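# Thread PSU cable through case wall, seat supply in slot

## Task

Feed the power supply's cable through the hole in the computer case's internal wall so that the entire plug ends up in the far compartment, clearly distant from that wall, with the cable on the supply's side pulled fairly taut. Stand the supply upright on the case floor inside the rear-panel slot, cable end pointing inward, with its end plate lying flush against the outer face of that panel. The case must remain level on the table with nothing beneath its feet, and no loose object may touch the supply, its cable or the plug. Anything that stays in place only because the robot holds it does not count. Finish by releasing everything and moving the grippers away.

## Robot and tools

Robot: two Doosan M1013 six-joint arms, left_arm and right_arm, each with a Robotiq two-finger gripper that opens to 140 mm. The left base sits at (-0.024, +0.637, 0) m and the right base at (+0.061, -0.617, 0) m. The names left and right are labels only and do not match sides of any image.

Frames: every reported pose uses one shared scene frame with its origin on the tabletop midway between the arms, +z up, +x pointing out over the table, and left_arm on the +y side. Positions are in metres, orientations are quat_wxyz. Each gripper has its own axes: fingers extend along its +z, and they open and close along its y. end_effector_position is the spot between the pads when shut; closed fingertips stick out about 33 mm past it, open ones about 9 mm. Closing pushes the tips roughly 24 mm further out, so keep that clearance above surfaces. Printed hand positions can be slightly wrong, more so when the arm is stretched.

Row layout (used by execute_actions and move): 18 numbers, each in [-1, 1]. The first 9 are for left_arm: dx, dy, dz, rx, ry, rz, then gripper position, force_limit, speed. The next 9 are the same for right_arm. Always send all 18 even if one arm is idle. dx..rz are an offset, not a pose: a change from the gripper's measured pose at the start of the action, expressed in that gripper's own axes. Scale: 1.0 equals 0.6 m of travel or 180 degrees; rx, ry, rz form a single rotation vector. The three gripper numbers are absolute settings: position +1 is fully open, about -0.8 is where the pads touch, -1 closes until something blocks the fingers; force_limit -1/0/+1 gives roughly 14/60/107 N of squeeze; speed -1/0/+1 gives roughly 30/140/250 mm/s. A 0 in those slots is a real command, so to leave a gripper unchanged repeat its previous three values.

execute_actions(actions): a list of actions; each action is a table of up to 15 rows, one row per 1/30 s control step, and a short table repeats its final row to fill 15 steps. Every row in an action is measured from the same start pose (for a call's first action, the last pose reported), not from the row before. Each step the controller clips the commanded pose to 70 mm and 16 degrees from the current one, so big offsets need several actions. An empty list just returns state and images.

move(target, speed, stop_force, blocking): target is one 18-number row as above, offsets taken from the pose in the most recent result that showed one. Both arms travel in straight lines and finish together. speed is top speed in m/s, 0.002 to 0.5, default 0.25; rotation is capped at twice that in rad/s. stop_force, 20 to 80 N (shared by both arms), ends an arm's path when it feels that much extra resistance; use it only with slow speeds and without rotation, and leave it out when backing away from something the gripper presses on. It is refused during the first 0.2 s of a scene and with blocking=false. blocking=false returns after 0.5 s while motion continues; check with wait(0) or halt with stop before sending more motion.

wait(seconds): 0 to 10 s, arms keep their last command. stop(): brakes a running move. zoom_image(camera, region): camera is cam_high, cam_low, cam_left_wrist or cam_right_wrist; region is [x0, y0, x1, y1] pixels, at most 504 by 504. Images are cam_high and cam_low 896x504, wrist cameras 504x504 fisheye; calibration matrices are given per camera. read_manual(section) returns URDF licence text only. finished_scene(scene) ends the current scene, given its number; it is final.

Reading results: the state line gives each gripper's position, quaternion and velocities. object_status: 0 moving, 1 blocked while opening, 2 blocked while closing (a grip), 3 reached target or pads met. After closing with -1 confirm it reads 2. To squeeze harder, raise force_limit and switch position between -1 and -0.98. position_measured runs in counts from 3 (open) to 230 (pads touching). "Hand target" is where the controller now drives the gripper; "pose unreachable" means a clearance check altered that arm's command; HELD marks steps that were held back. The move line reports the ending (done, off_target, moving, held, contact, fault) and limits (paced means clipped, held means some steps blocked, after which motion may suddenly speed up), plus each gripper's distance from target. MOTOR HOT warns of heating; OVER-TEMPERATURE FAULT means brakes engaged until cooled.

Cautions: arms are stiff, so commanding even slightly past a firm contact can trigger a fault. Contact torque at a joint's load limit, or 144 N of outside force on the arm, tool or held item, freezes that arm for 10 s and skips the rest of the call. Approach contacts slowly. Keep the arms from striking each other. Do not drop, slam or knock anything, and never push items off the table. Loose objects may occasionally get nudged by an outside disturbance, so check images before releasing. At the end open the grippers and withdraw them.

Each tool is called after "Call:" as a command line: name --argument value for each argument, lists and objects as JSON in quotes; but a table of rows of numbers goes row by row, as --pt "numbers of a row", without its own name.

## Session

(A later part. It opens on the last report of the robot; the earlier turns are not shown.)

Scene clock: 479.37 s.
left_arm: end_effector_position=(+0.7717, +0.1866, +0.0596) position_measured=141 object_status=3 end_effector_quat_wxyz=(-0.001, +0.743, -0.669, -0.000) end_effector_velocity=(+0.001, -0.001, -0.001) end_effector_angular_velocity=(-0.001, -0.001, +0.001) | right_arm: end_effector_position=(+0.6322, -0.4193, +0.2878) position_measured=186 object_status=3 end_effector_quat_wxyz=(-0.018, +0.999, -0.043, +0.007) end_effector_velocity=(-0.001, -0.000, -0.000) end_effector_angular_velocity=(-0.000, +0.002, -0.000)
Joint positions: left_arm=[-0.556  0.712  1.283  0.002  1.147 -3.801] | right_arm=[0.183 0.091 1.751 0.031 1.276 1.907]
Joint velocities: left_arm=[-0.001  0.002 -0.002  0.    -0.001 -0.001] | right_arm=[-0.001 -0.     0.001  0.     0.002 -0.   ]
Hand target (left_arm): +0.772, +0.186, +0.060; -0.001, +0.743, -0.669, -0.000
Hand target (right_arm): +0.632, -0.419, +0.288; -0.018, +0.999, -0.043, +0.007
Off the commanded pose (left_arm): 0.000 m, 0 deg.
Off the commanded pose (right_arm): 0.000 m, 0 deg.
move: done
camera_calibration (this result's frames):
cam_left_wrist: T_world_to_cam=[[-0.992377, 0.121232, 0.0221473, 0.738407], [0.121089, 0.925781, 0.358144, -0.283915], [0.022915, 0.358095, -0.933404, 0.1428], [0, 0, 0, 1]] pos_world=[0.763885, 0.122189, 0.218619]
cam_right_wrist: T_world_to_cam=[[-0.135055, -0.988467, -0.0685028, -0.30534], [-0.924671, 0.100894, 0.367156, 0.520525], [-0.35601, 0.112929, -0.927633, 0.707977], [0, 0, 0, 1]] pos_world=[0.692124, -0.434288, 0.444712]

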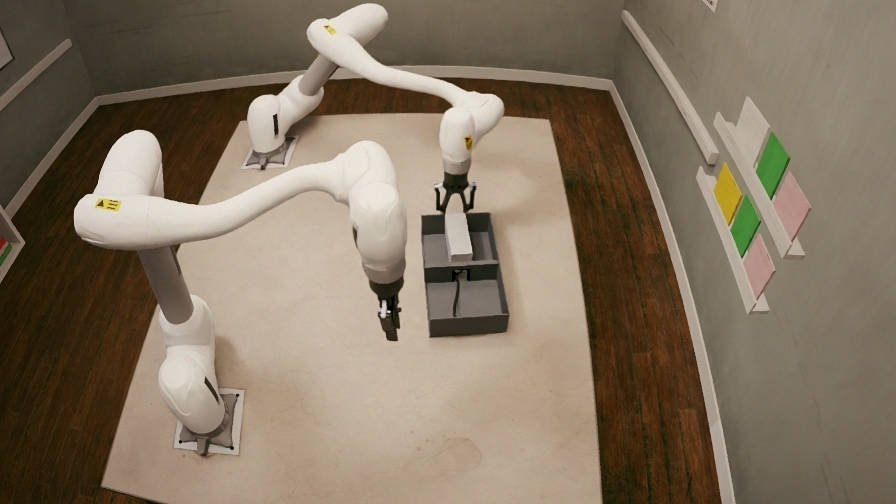

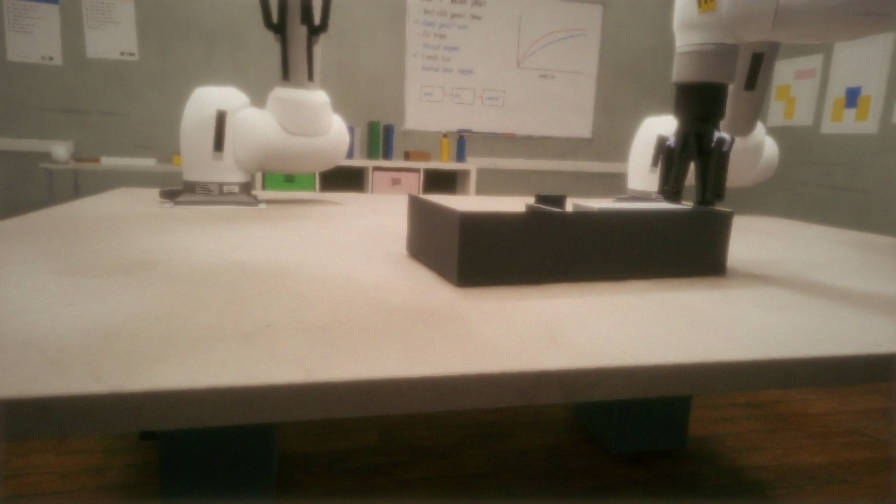

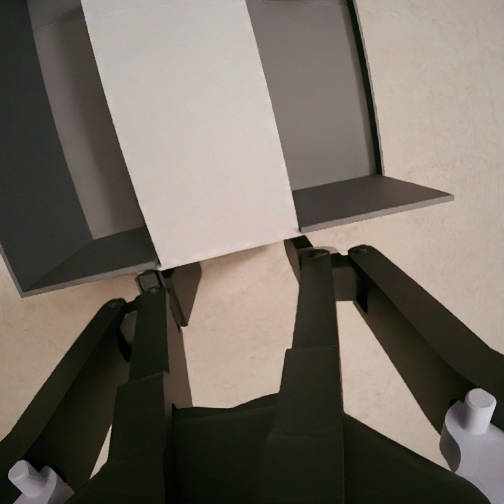

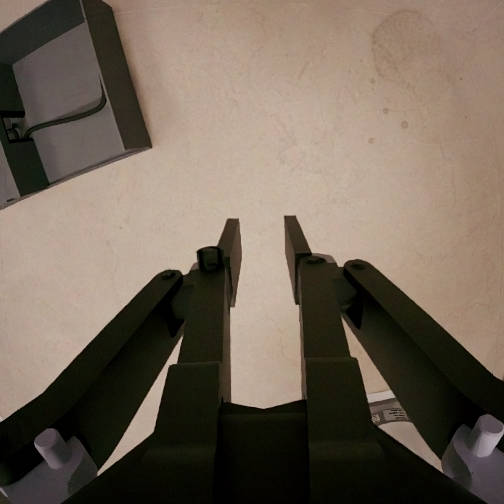

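Call:
move --target '[-0.008,-0.017,0,0,0,0,-0.1,0.3,0,0,0,0,0,0,0,-0.45,-0.4,-0.5]' --speed 0.02

Call:
move --target '[0.017,0,0,0,0,0,-0.1,0.3,0,0,0,0,0,0,0,-0.45,-0.4,-0.5]' --speed 0.006 --stop_force 20

Scene clock: 487.00 s.
left_arm: end_effector_position=(+0.7813, +0.1923, +0.0596) position_measured=141 object_status=3 end_effector_quat_wxyz=(-0.001, +0.743, -0.669, -0.000) end_effector_velocity=(+0.001, +0.001, +0.001) end_effector_angular_velocity=(-0.001, +0.001, +0.001) | right_arm: end_effector_position=(+0.6322, -0.4193, +0.2878) position_measured=186 object_status=3 end_effector_quat_wxyz=(-0.018, +0.999, -0.043, +0.007) end_effector_velocity=(-0.000, +0.000, +0.000) end_effector_angular_velocity=(+0.000, +0.001, +0.001)
Joint positions: left_arm=[-0.546  0.72   1.268  0.002  1.154 -3.79 ] | right_arm=[0.183 0.091 1.751 0.031 1.276 1.907]
Joint velocities: left_arm=[ 0.001  0.    -0.002 -0.001  0.002  0.001] | right_arm=[ 0.001 -0.     0.     0.     0.001 -0.   ]
Hand target (left_arm): +0.781, +0.192, +0.060; -0.001, +0.743, -0.669, -0.000
Hand target (right_arm): +0.632, -0.419, +0.288; -0.018, +0.999, -0.043, +0.007
Off the commanded pose (left_arm): 0.000 m, 0 deg.
Off the commanded pose (right_arm): 0.000 m, 0 deg.
move: done
camera_calibration (this result's frames):
cam_left_wrist: T_world_to_cam=[[-0.992379, 0.121218, 0.0221533, 0.747156], [0.121078, 0.925781, 0.358146, -0.290416], [0.0229046, 0.358099, -0.933403, 0.140516], [0, 0, 0, 1]] pos_world=[0.773406, 0.127974, 0.218618]
cam_right_wrist: T_world_to_cam=[[-0.135055, -0.988467, -0.0685025, -0.305341], [-0.924671, 0.100894, 0.367156, 0.520525], [-0.35601, 0.112929, -0.927633, 0.707977], [0, 0, 0, 1]] pos_world=[0.692124, -0.434288, 0.444712]

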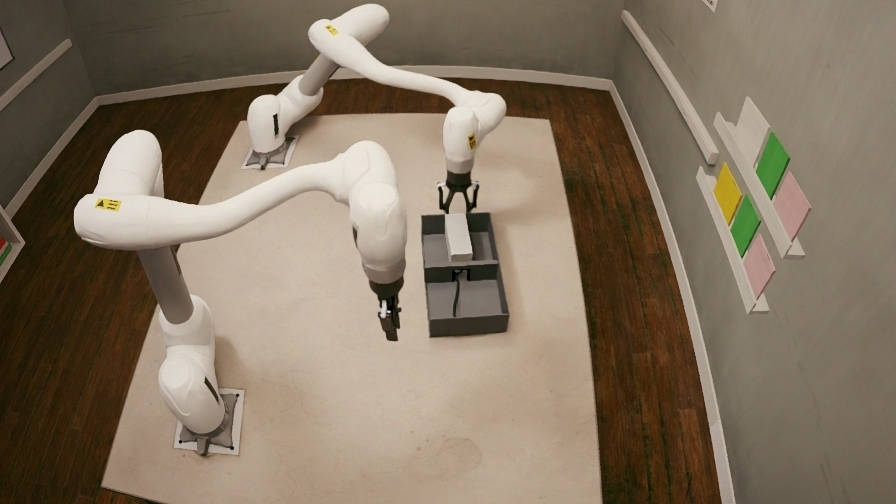

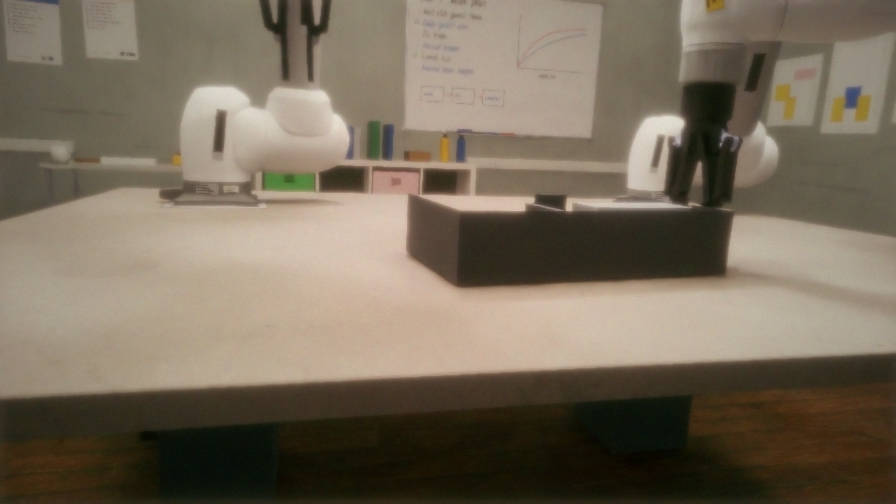

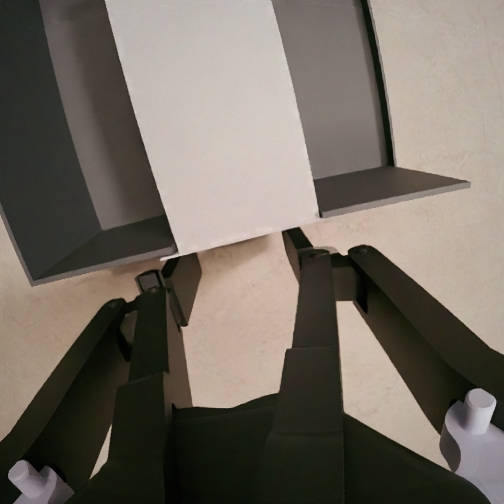

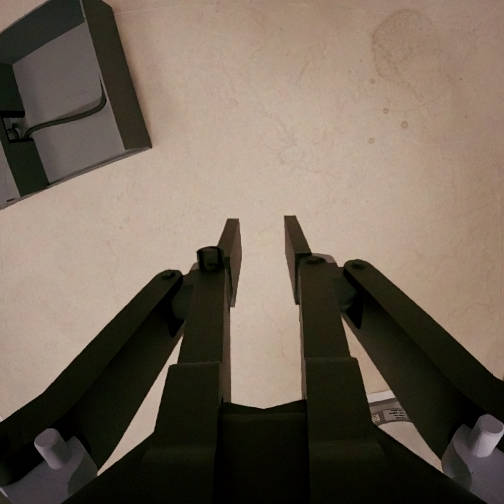

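Scene clock: 488.93 s.
left_arm: end_effector_position=(+0.7823, +0.1823, +0.0596) position_measured=141 object_status=3 end_effector_quat_wxyz=(-0.001, +0.743, -0.669, -0.000) end_effector_velocity=(-0.000, -0.002, +0.000) end_effector_angular_velocity=(-0.001, +0.000, +0.000) | right_arm: end_effector_position=(+0.6322, -0.4193, +0.2878) position_measured=186 object_status=3 end_effector_quat_wxyz=(-0.018, +0.999, -0.043, +0.007) end_effector_velocity=(+0.000, -0.000, -0.000) end_effector_angular_velocity=(-0.000, +0.000, -0.000)
Joint positions: left_arm=[-0.554  0.729  1.251  0.002  1.161 -3.799] | right_arm=[0.183 0.091 1.751 0.031 1.276 1.907]
Joint velocities: left_arm=[-0.001  0.001 -0.001 -0.002  0.    -0.001] | right_arm=[-0.001 -0.     0.    -0.     0.    -0.001]
Hand target (left_arm): +0.782, +0.182, +0.060; -0.001, +0.743, -0.669, -0.000
Hand target (right_arm): +0.632, -0.419, +0.288; -0.018, +0.999, -0.043, +0.007
Off the commanded pose (left_arm): 0.000 m, 0 deg.
Off the commanded pose (right_arm): 0.000 m, 0 deg.
move: done
camera_calibration (this result's frames):
cam_left_wrist: T_world_to_cam=[[-0.992382, 0.121192, 0.0221368, 0.749469], [0.121048, 0.925785, 0.358148, -0.281207], [0.0229109, 0.3581, -0.933402, 0.144083], [0, 0, 0, 1]] pos_world=[0.774498, 0.117911, 0.21861]
cam_right_wrist: T_world_to_cam=[[-0.135055, -0.988467, -0.0685026, -0.30534], [-0.924671, 0.100894, 0.367156, 0.520525], [-0.356011, 0.112929, -0.927633, 0.707977], [0, 0, 0, 1]] pos_world=[0.692124, -0.434288, 0.444712]

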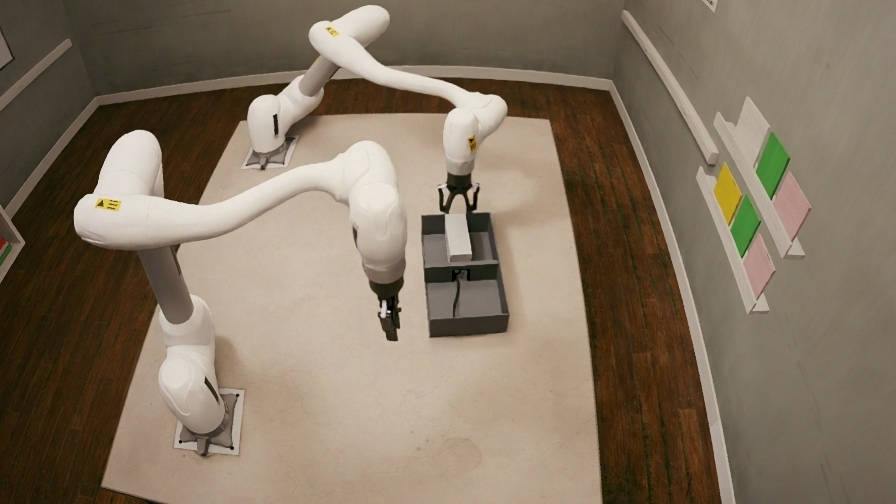

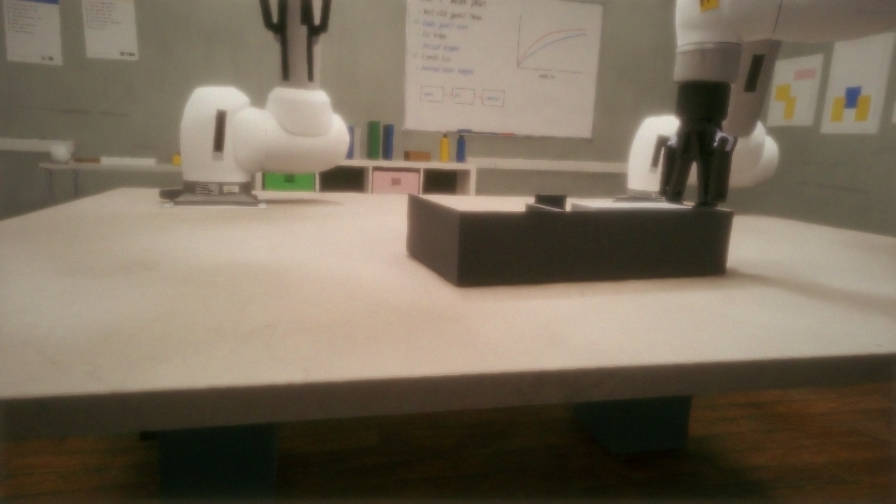

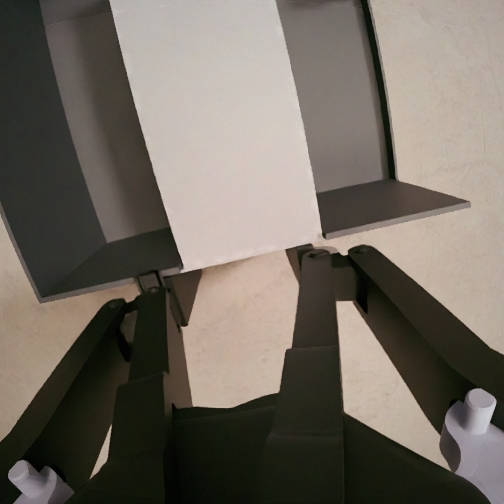

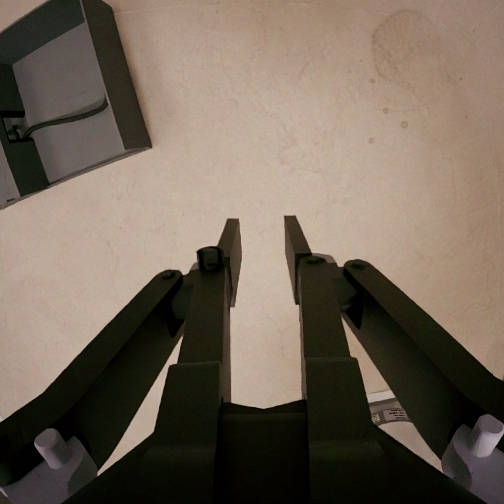

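PSU straightened and the case nudged slightly. Retreat.

Call:
move --target '[-0.12,0,-0.25,0,0,0,-0.1,0.3,0,0,0,0,0,0,0,-0.45,-0.4,-0.5]' --speed 0.12

Call:
zoom_image --camera "cam_left_wrist" --region '[150,80,350,200]'

Scene clock: 496.07 s.
left_arm: end_effector_position=(+0.7748, +0.2538, +0.2095) position_measured=141 object_status=3 end_effector_quat_wxyz=(-0.001, +0.743, -0.669, -0.000) end_effector_velocity=(+0.001, +0.001, +0.001) end_effector_angular_velocity=(-0.000, -0.002, -0.000) | right_arm: end_effector_position=(+0.6322, -0.4193, +0.2878) position_measured=186 object_status=3 end_effector_quat_wxyz=(-0.018, +0.999, -0.043, +0.007) end_effector_velocity=(+0.000, +0.000, +0.000) end_effector_angular_velocity=(-0.000, -0.001, +0.000)
Joint positions: left_arm=[-0.49   0.584  1.217  0.002  1.341 -3.734] | right_arm=[0.183 0.091 1.751 0.031 1.276 1.907]
Joint velocities: left_arm=[ 0.001 -0.    -0.002  0.001  0.     0.001] | right_arm=[ 0.    -0.     0.    -0.    -0.001  0.   ]
Hand target (left_arm): +0.775, +0.254, +0.210; -0.001, +0.743, -0.669, -0.000
Hand target (right_arm): +0.632, -0.419, +0.288; -0.018, +0.999, -0.043, +0.007
Off the commanded pose (left_arm): 0.000 m, 0 deg.
Off the commanded pose (right_arm): 0.000 m, 0 deg.
move: done
camera_calibration (this result's frames):
cam_left_wrist: T_world_to_cam=[[-0.992411, 0.120958, 0.0221447, 0.730104], [0.120826, 0.925709, 0.358419, -0.400031], [0.0228541, 0.358375, -0.933298, 0.25855], [0, 0, 0, 1]] pos_world=[0.766988, 0.189342, 0.368515]
cam_right_wrist: T_world_to_cam=[[-0.135055, -0.988467, -0.0685025, -0.305341], [-0.924671, 0.100894, 0.367156, 0.520525], [-0.356011, 0.112929, -0.927633, 0.707977], [0, 0, 0, 1]] pos_world=[0.692124, -0.434288, 0.444712]

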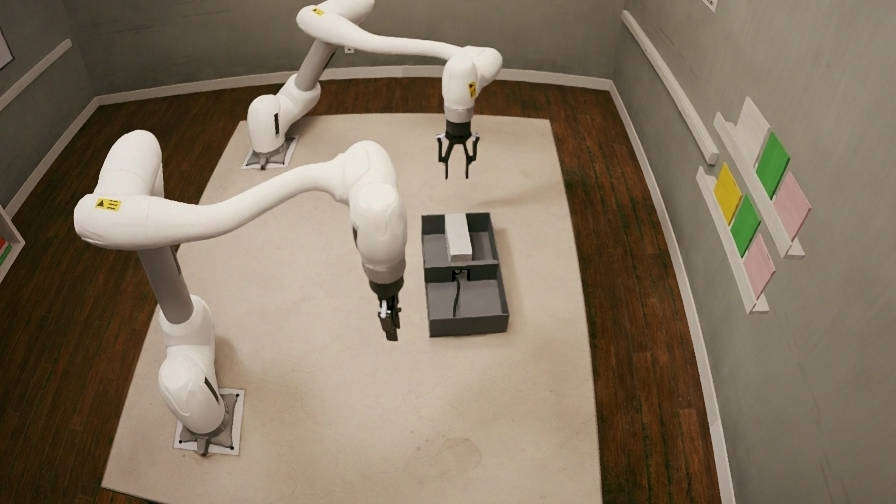

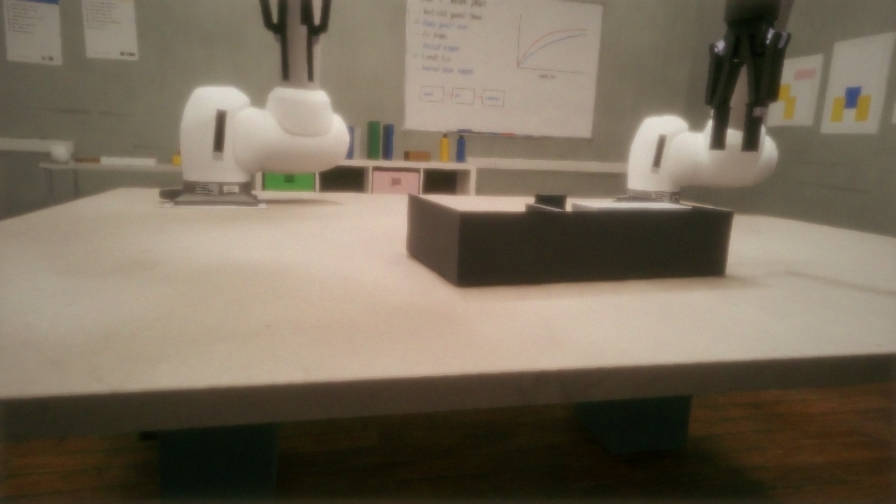

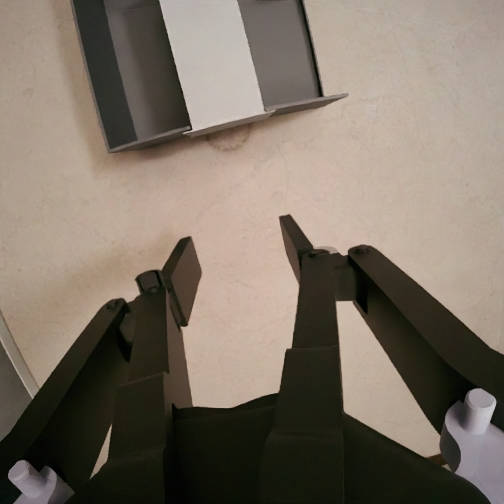

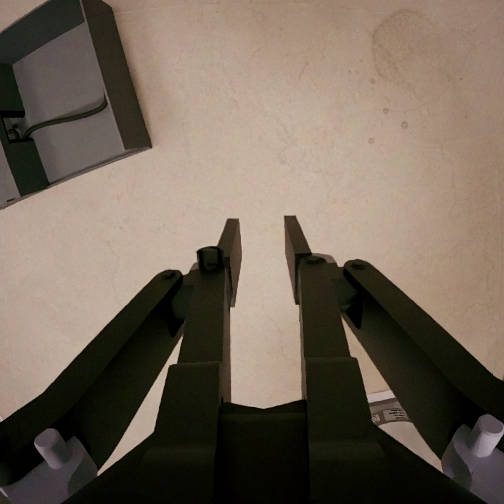

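Region (150, 80, 350, 200) of cam_left_wrist's 504x504 image, scaled by 2.520, with more detail than that image has; it fills the top 302 rows of this view, and the rest is white.

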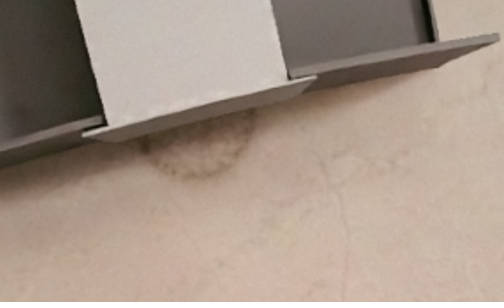

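Call:
move --target '[-0.2,0,-0.05,0,0,0,-0.1,0.3,0,0,0,0,0,0,0,-0.45,-0.4,-0.5]' --speed 0.2

Call:
finished_scene --scene 2

Scene clock: 501.27 s.
left_arm: end_effector_position=(+0.7621, +0.3729, +0.2396) position_measured=141 object_status=3 end_effector_quat_wxyz=(-0.001, +0.743, -0.669, -0.001) end_effector_velocity=(+0.000, +0.002, +0.002) end_effector_angular_velocity=(+0.000, -0.002, -0.001) | right_arm: end_effector_position=(+0.6322, -0.4193, +0.2878) position_measured=186 object_status=3 end_effector_quat_wxyz=(-0.018, +0.999, -0.043, +0.007) end_effector_velocity=(+0.000, -0.000, -0.000) end_effector_angular_velocity=(-0.000, -0.000, -0.001)
Joint positions: left_arm=[-0.37   0.479  1.328  0.002  1.335 -3.614] | right_arm=[0.183 0.091 1.751 0.031 1.276 1.907]
Joint velocities: left_arm=[ 0.002 -0.002 -0.     0.001 -0.     0.003] | right_arm=[-0.001  0.    -0.    -0.    -0.     0.   ]
Hand target (left_arm): +0.762, +0.373, +0.240; -0.001, +0.743, -0.669, -0.001
Hand target (right_arm): +0.632, -0.419, +0.288; -0.018, +0.999, -0.043, +0.007
Off the commanded pose (left_arm): 0.000 m, 0 deg.
Off the commanded pose (right_arm): 0.000 m, 0 deg.
move: done
camera_calibration (this result's frames):
cam_left_wrist: T_world_to_cam=[[-0.992403, 0.120995, 0.0222662, 0.702304], [0.120897, 0.925589, 0.358704, -0.519684], [0.0227919, 0.358671, -0.933186, 0.244106], [0, 0, 0, 1]] pos_world=[0.754233, 0.308485, 0.398572]
cam_right_wrist: T_world_to_cam=[[-0.135055, -0.988467, -0.0685025, -0.305341], [-0.924671, 0.100894, 0.367156, 0.520525], [-0.356011, 0.112929, -0.927633, 0.707977], [0, 0, 0, 1]] pos_world=[0.692124, -0.434288, 0.444712]

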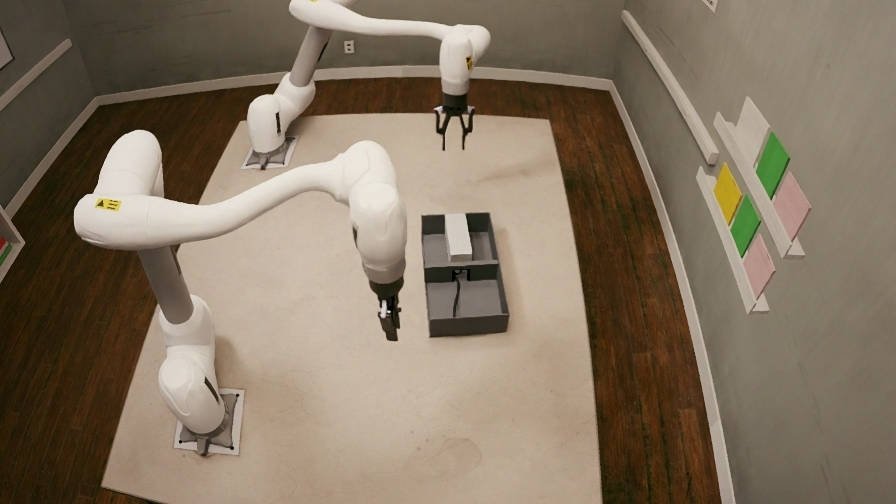

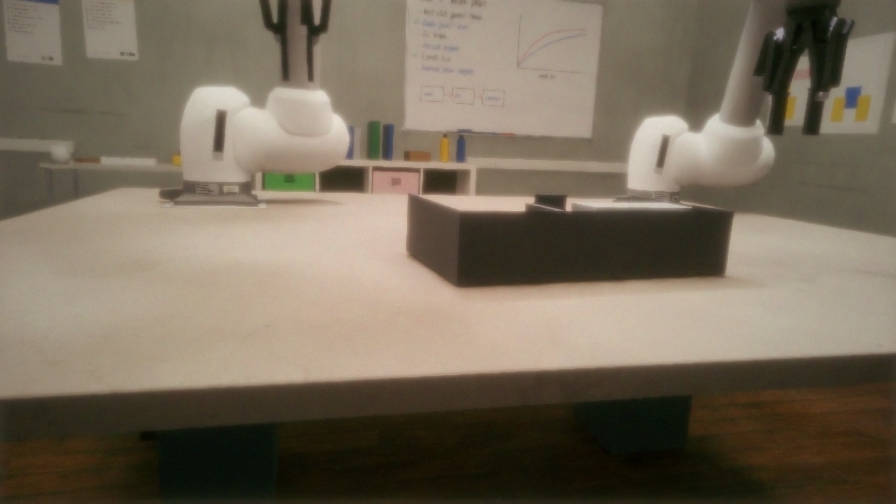

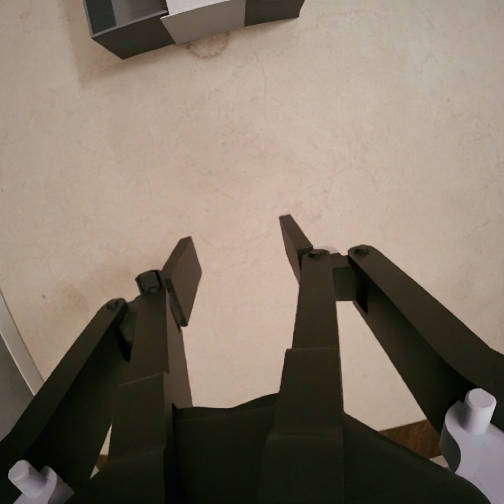

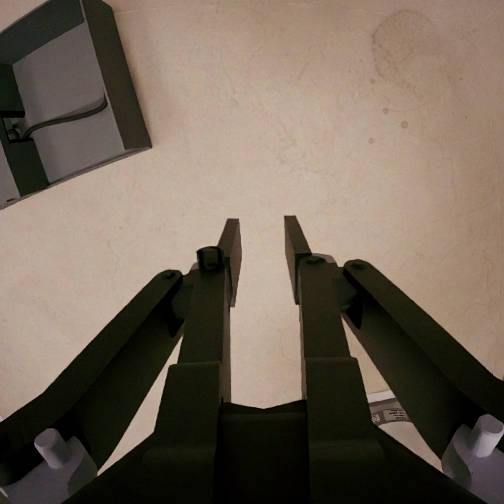

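The scene is finished: the task was done.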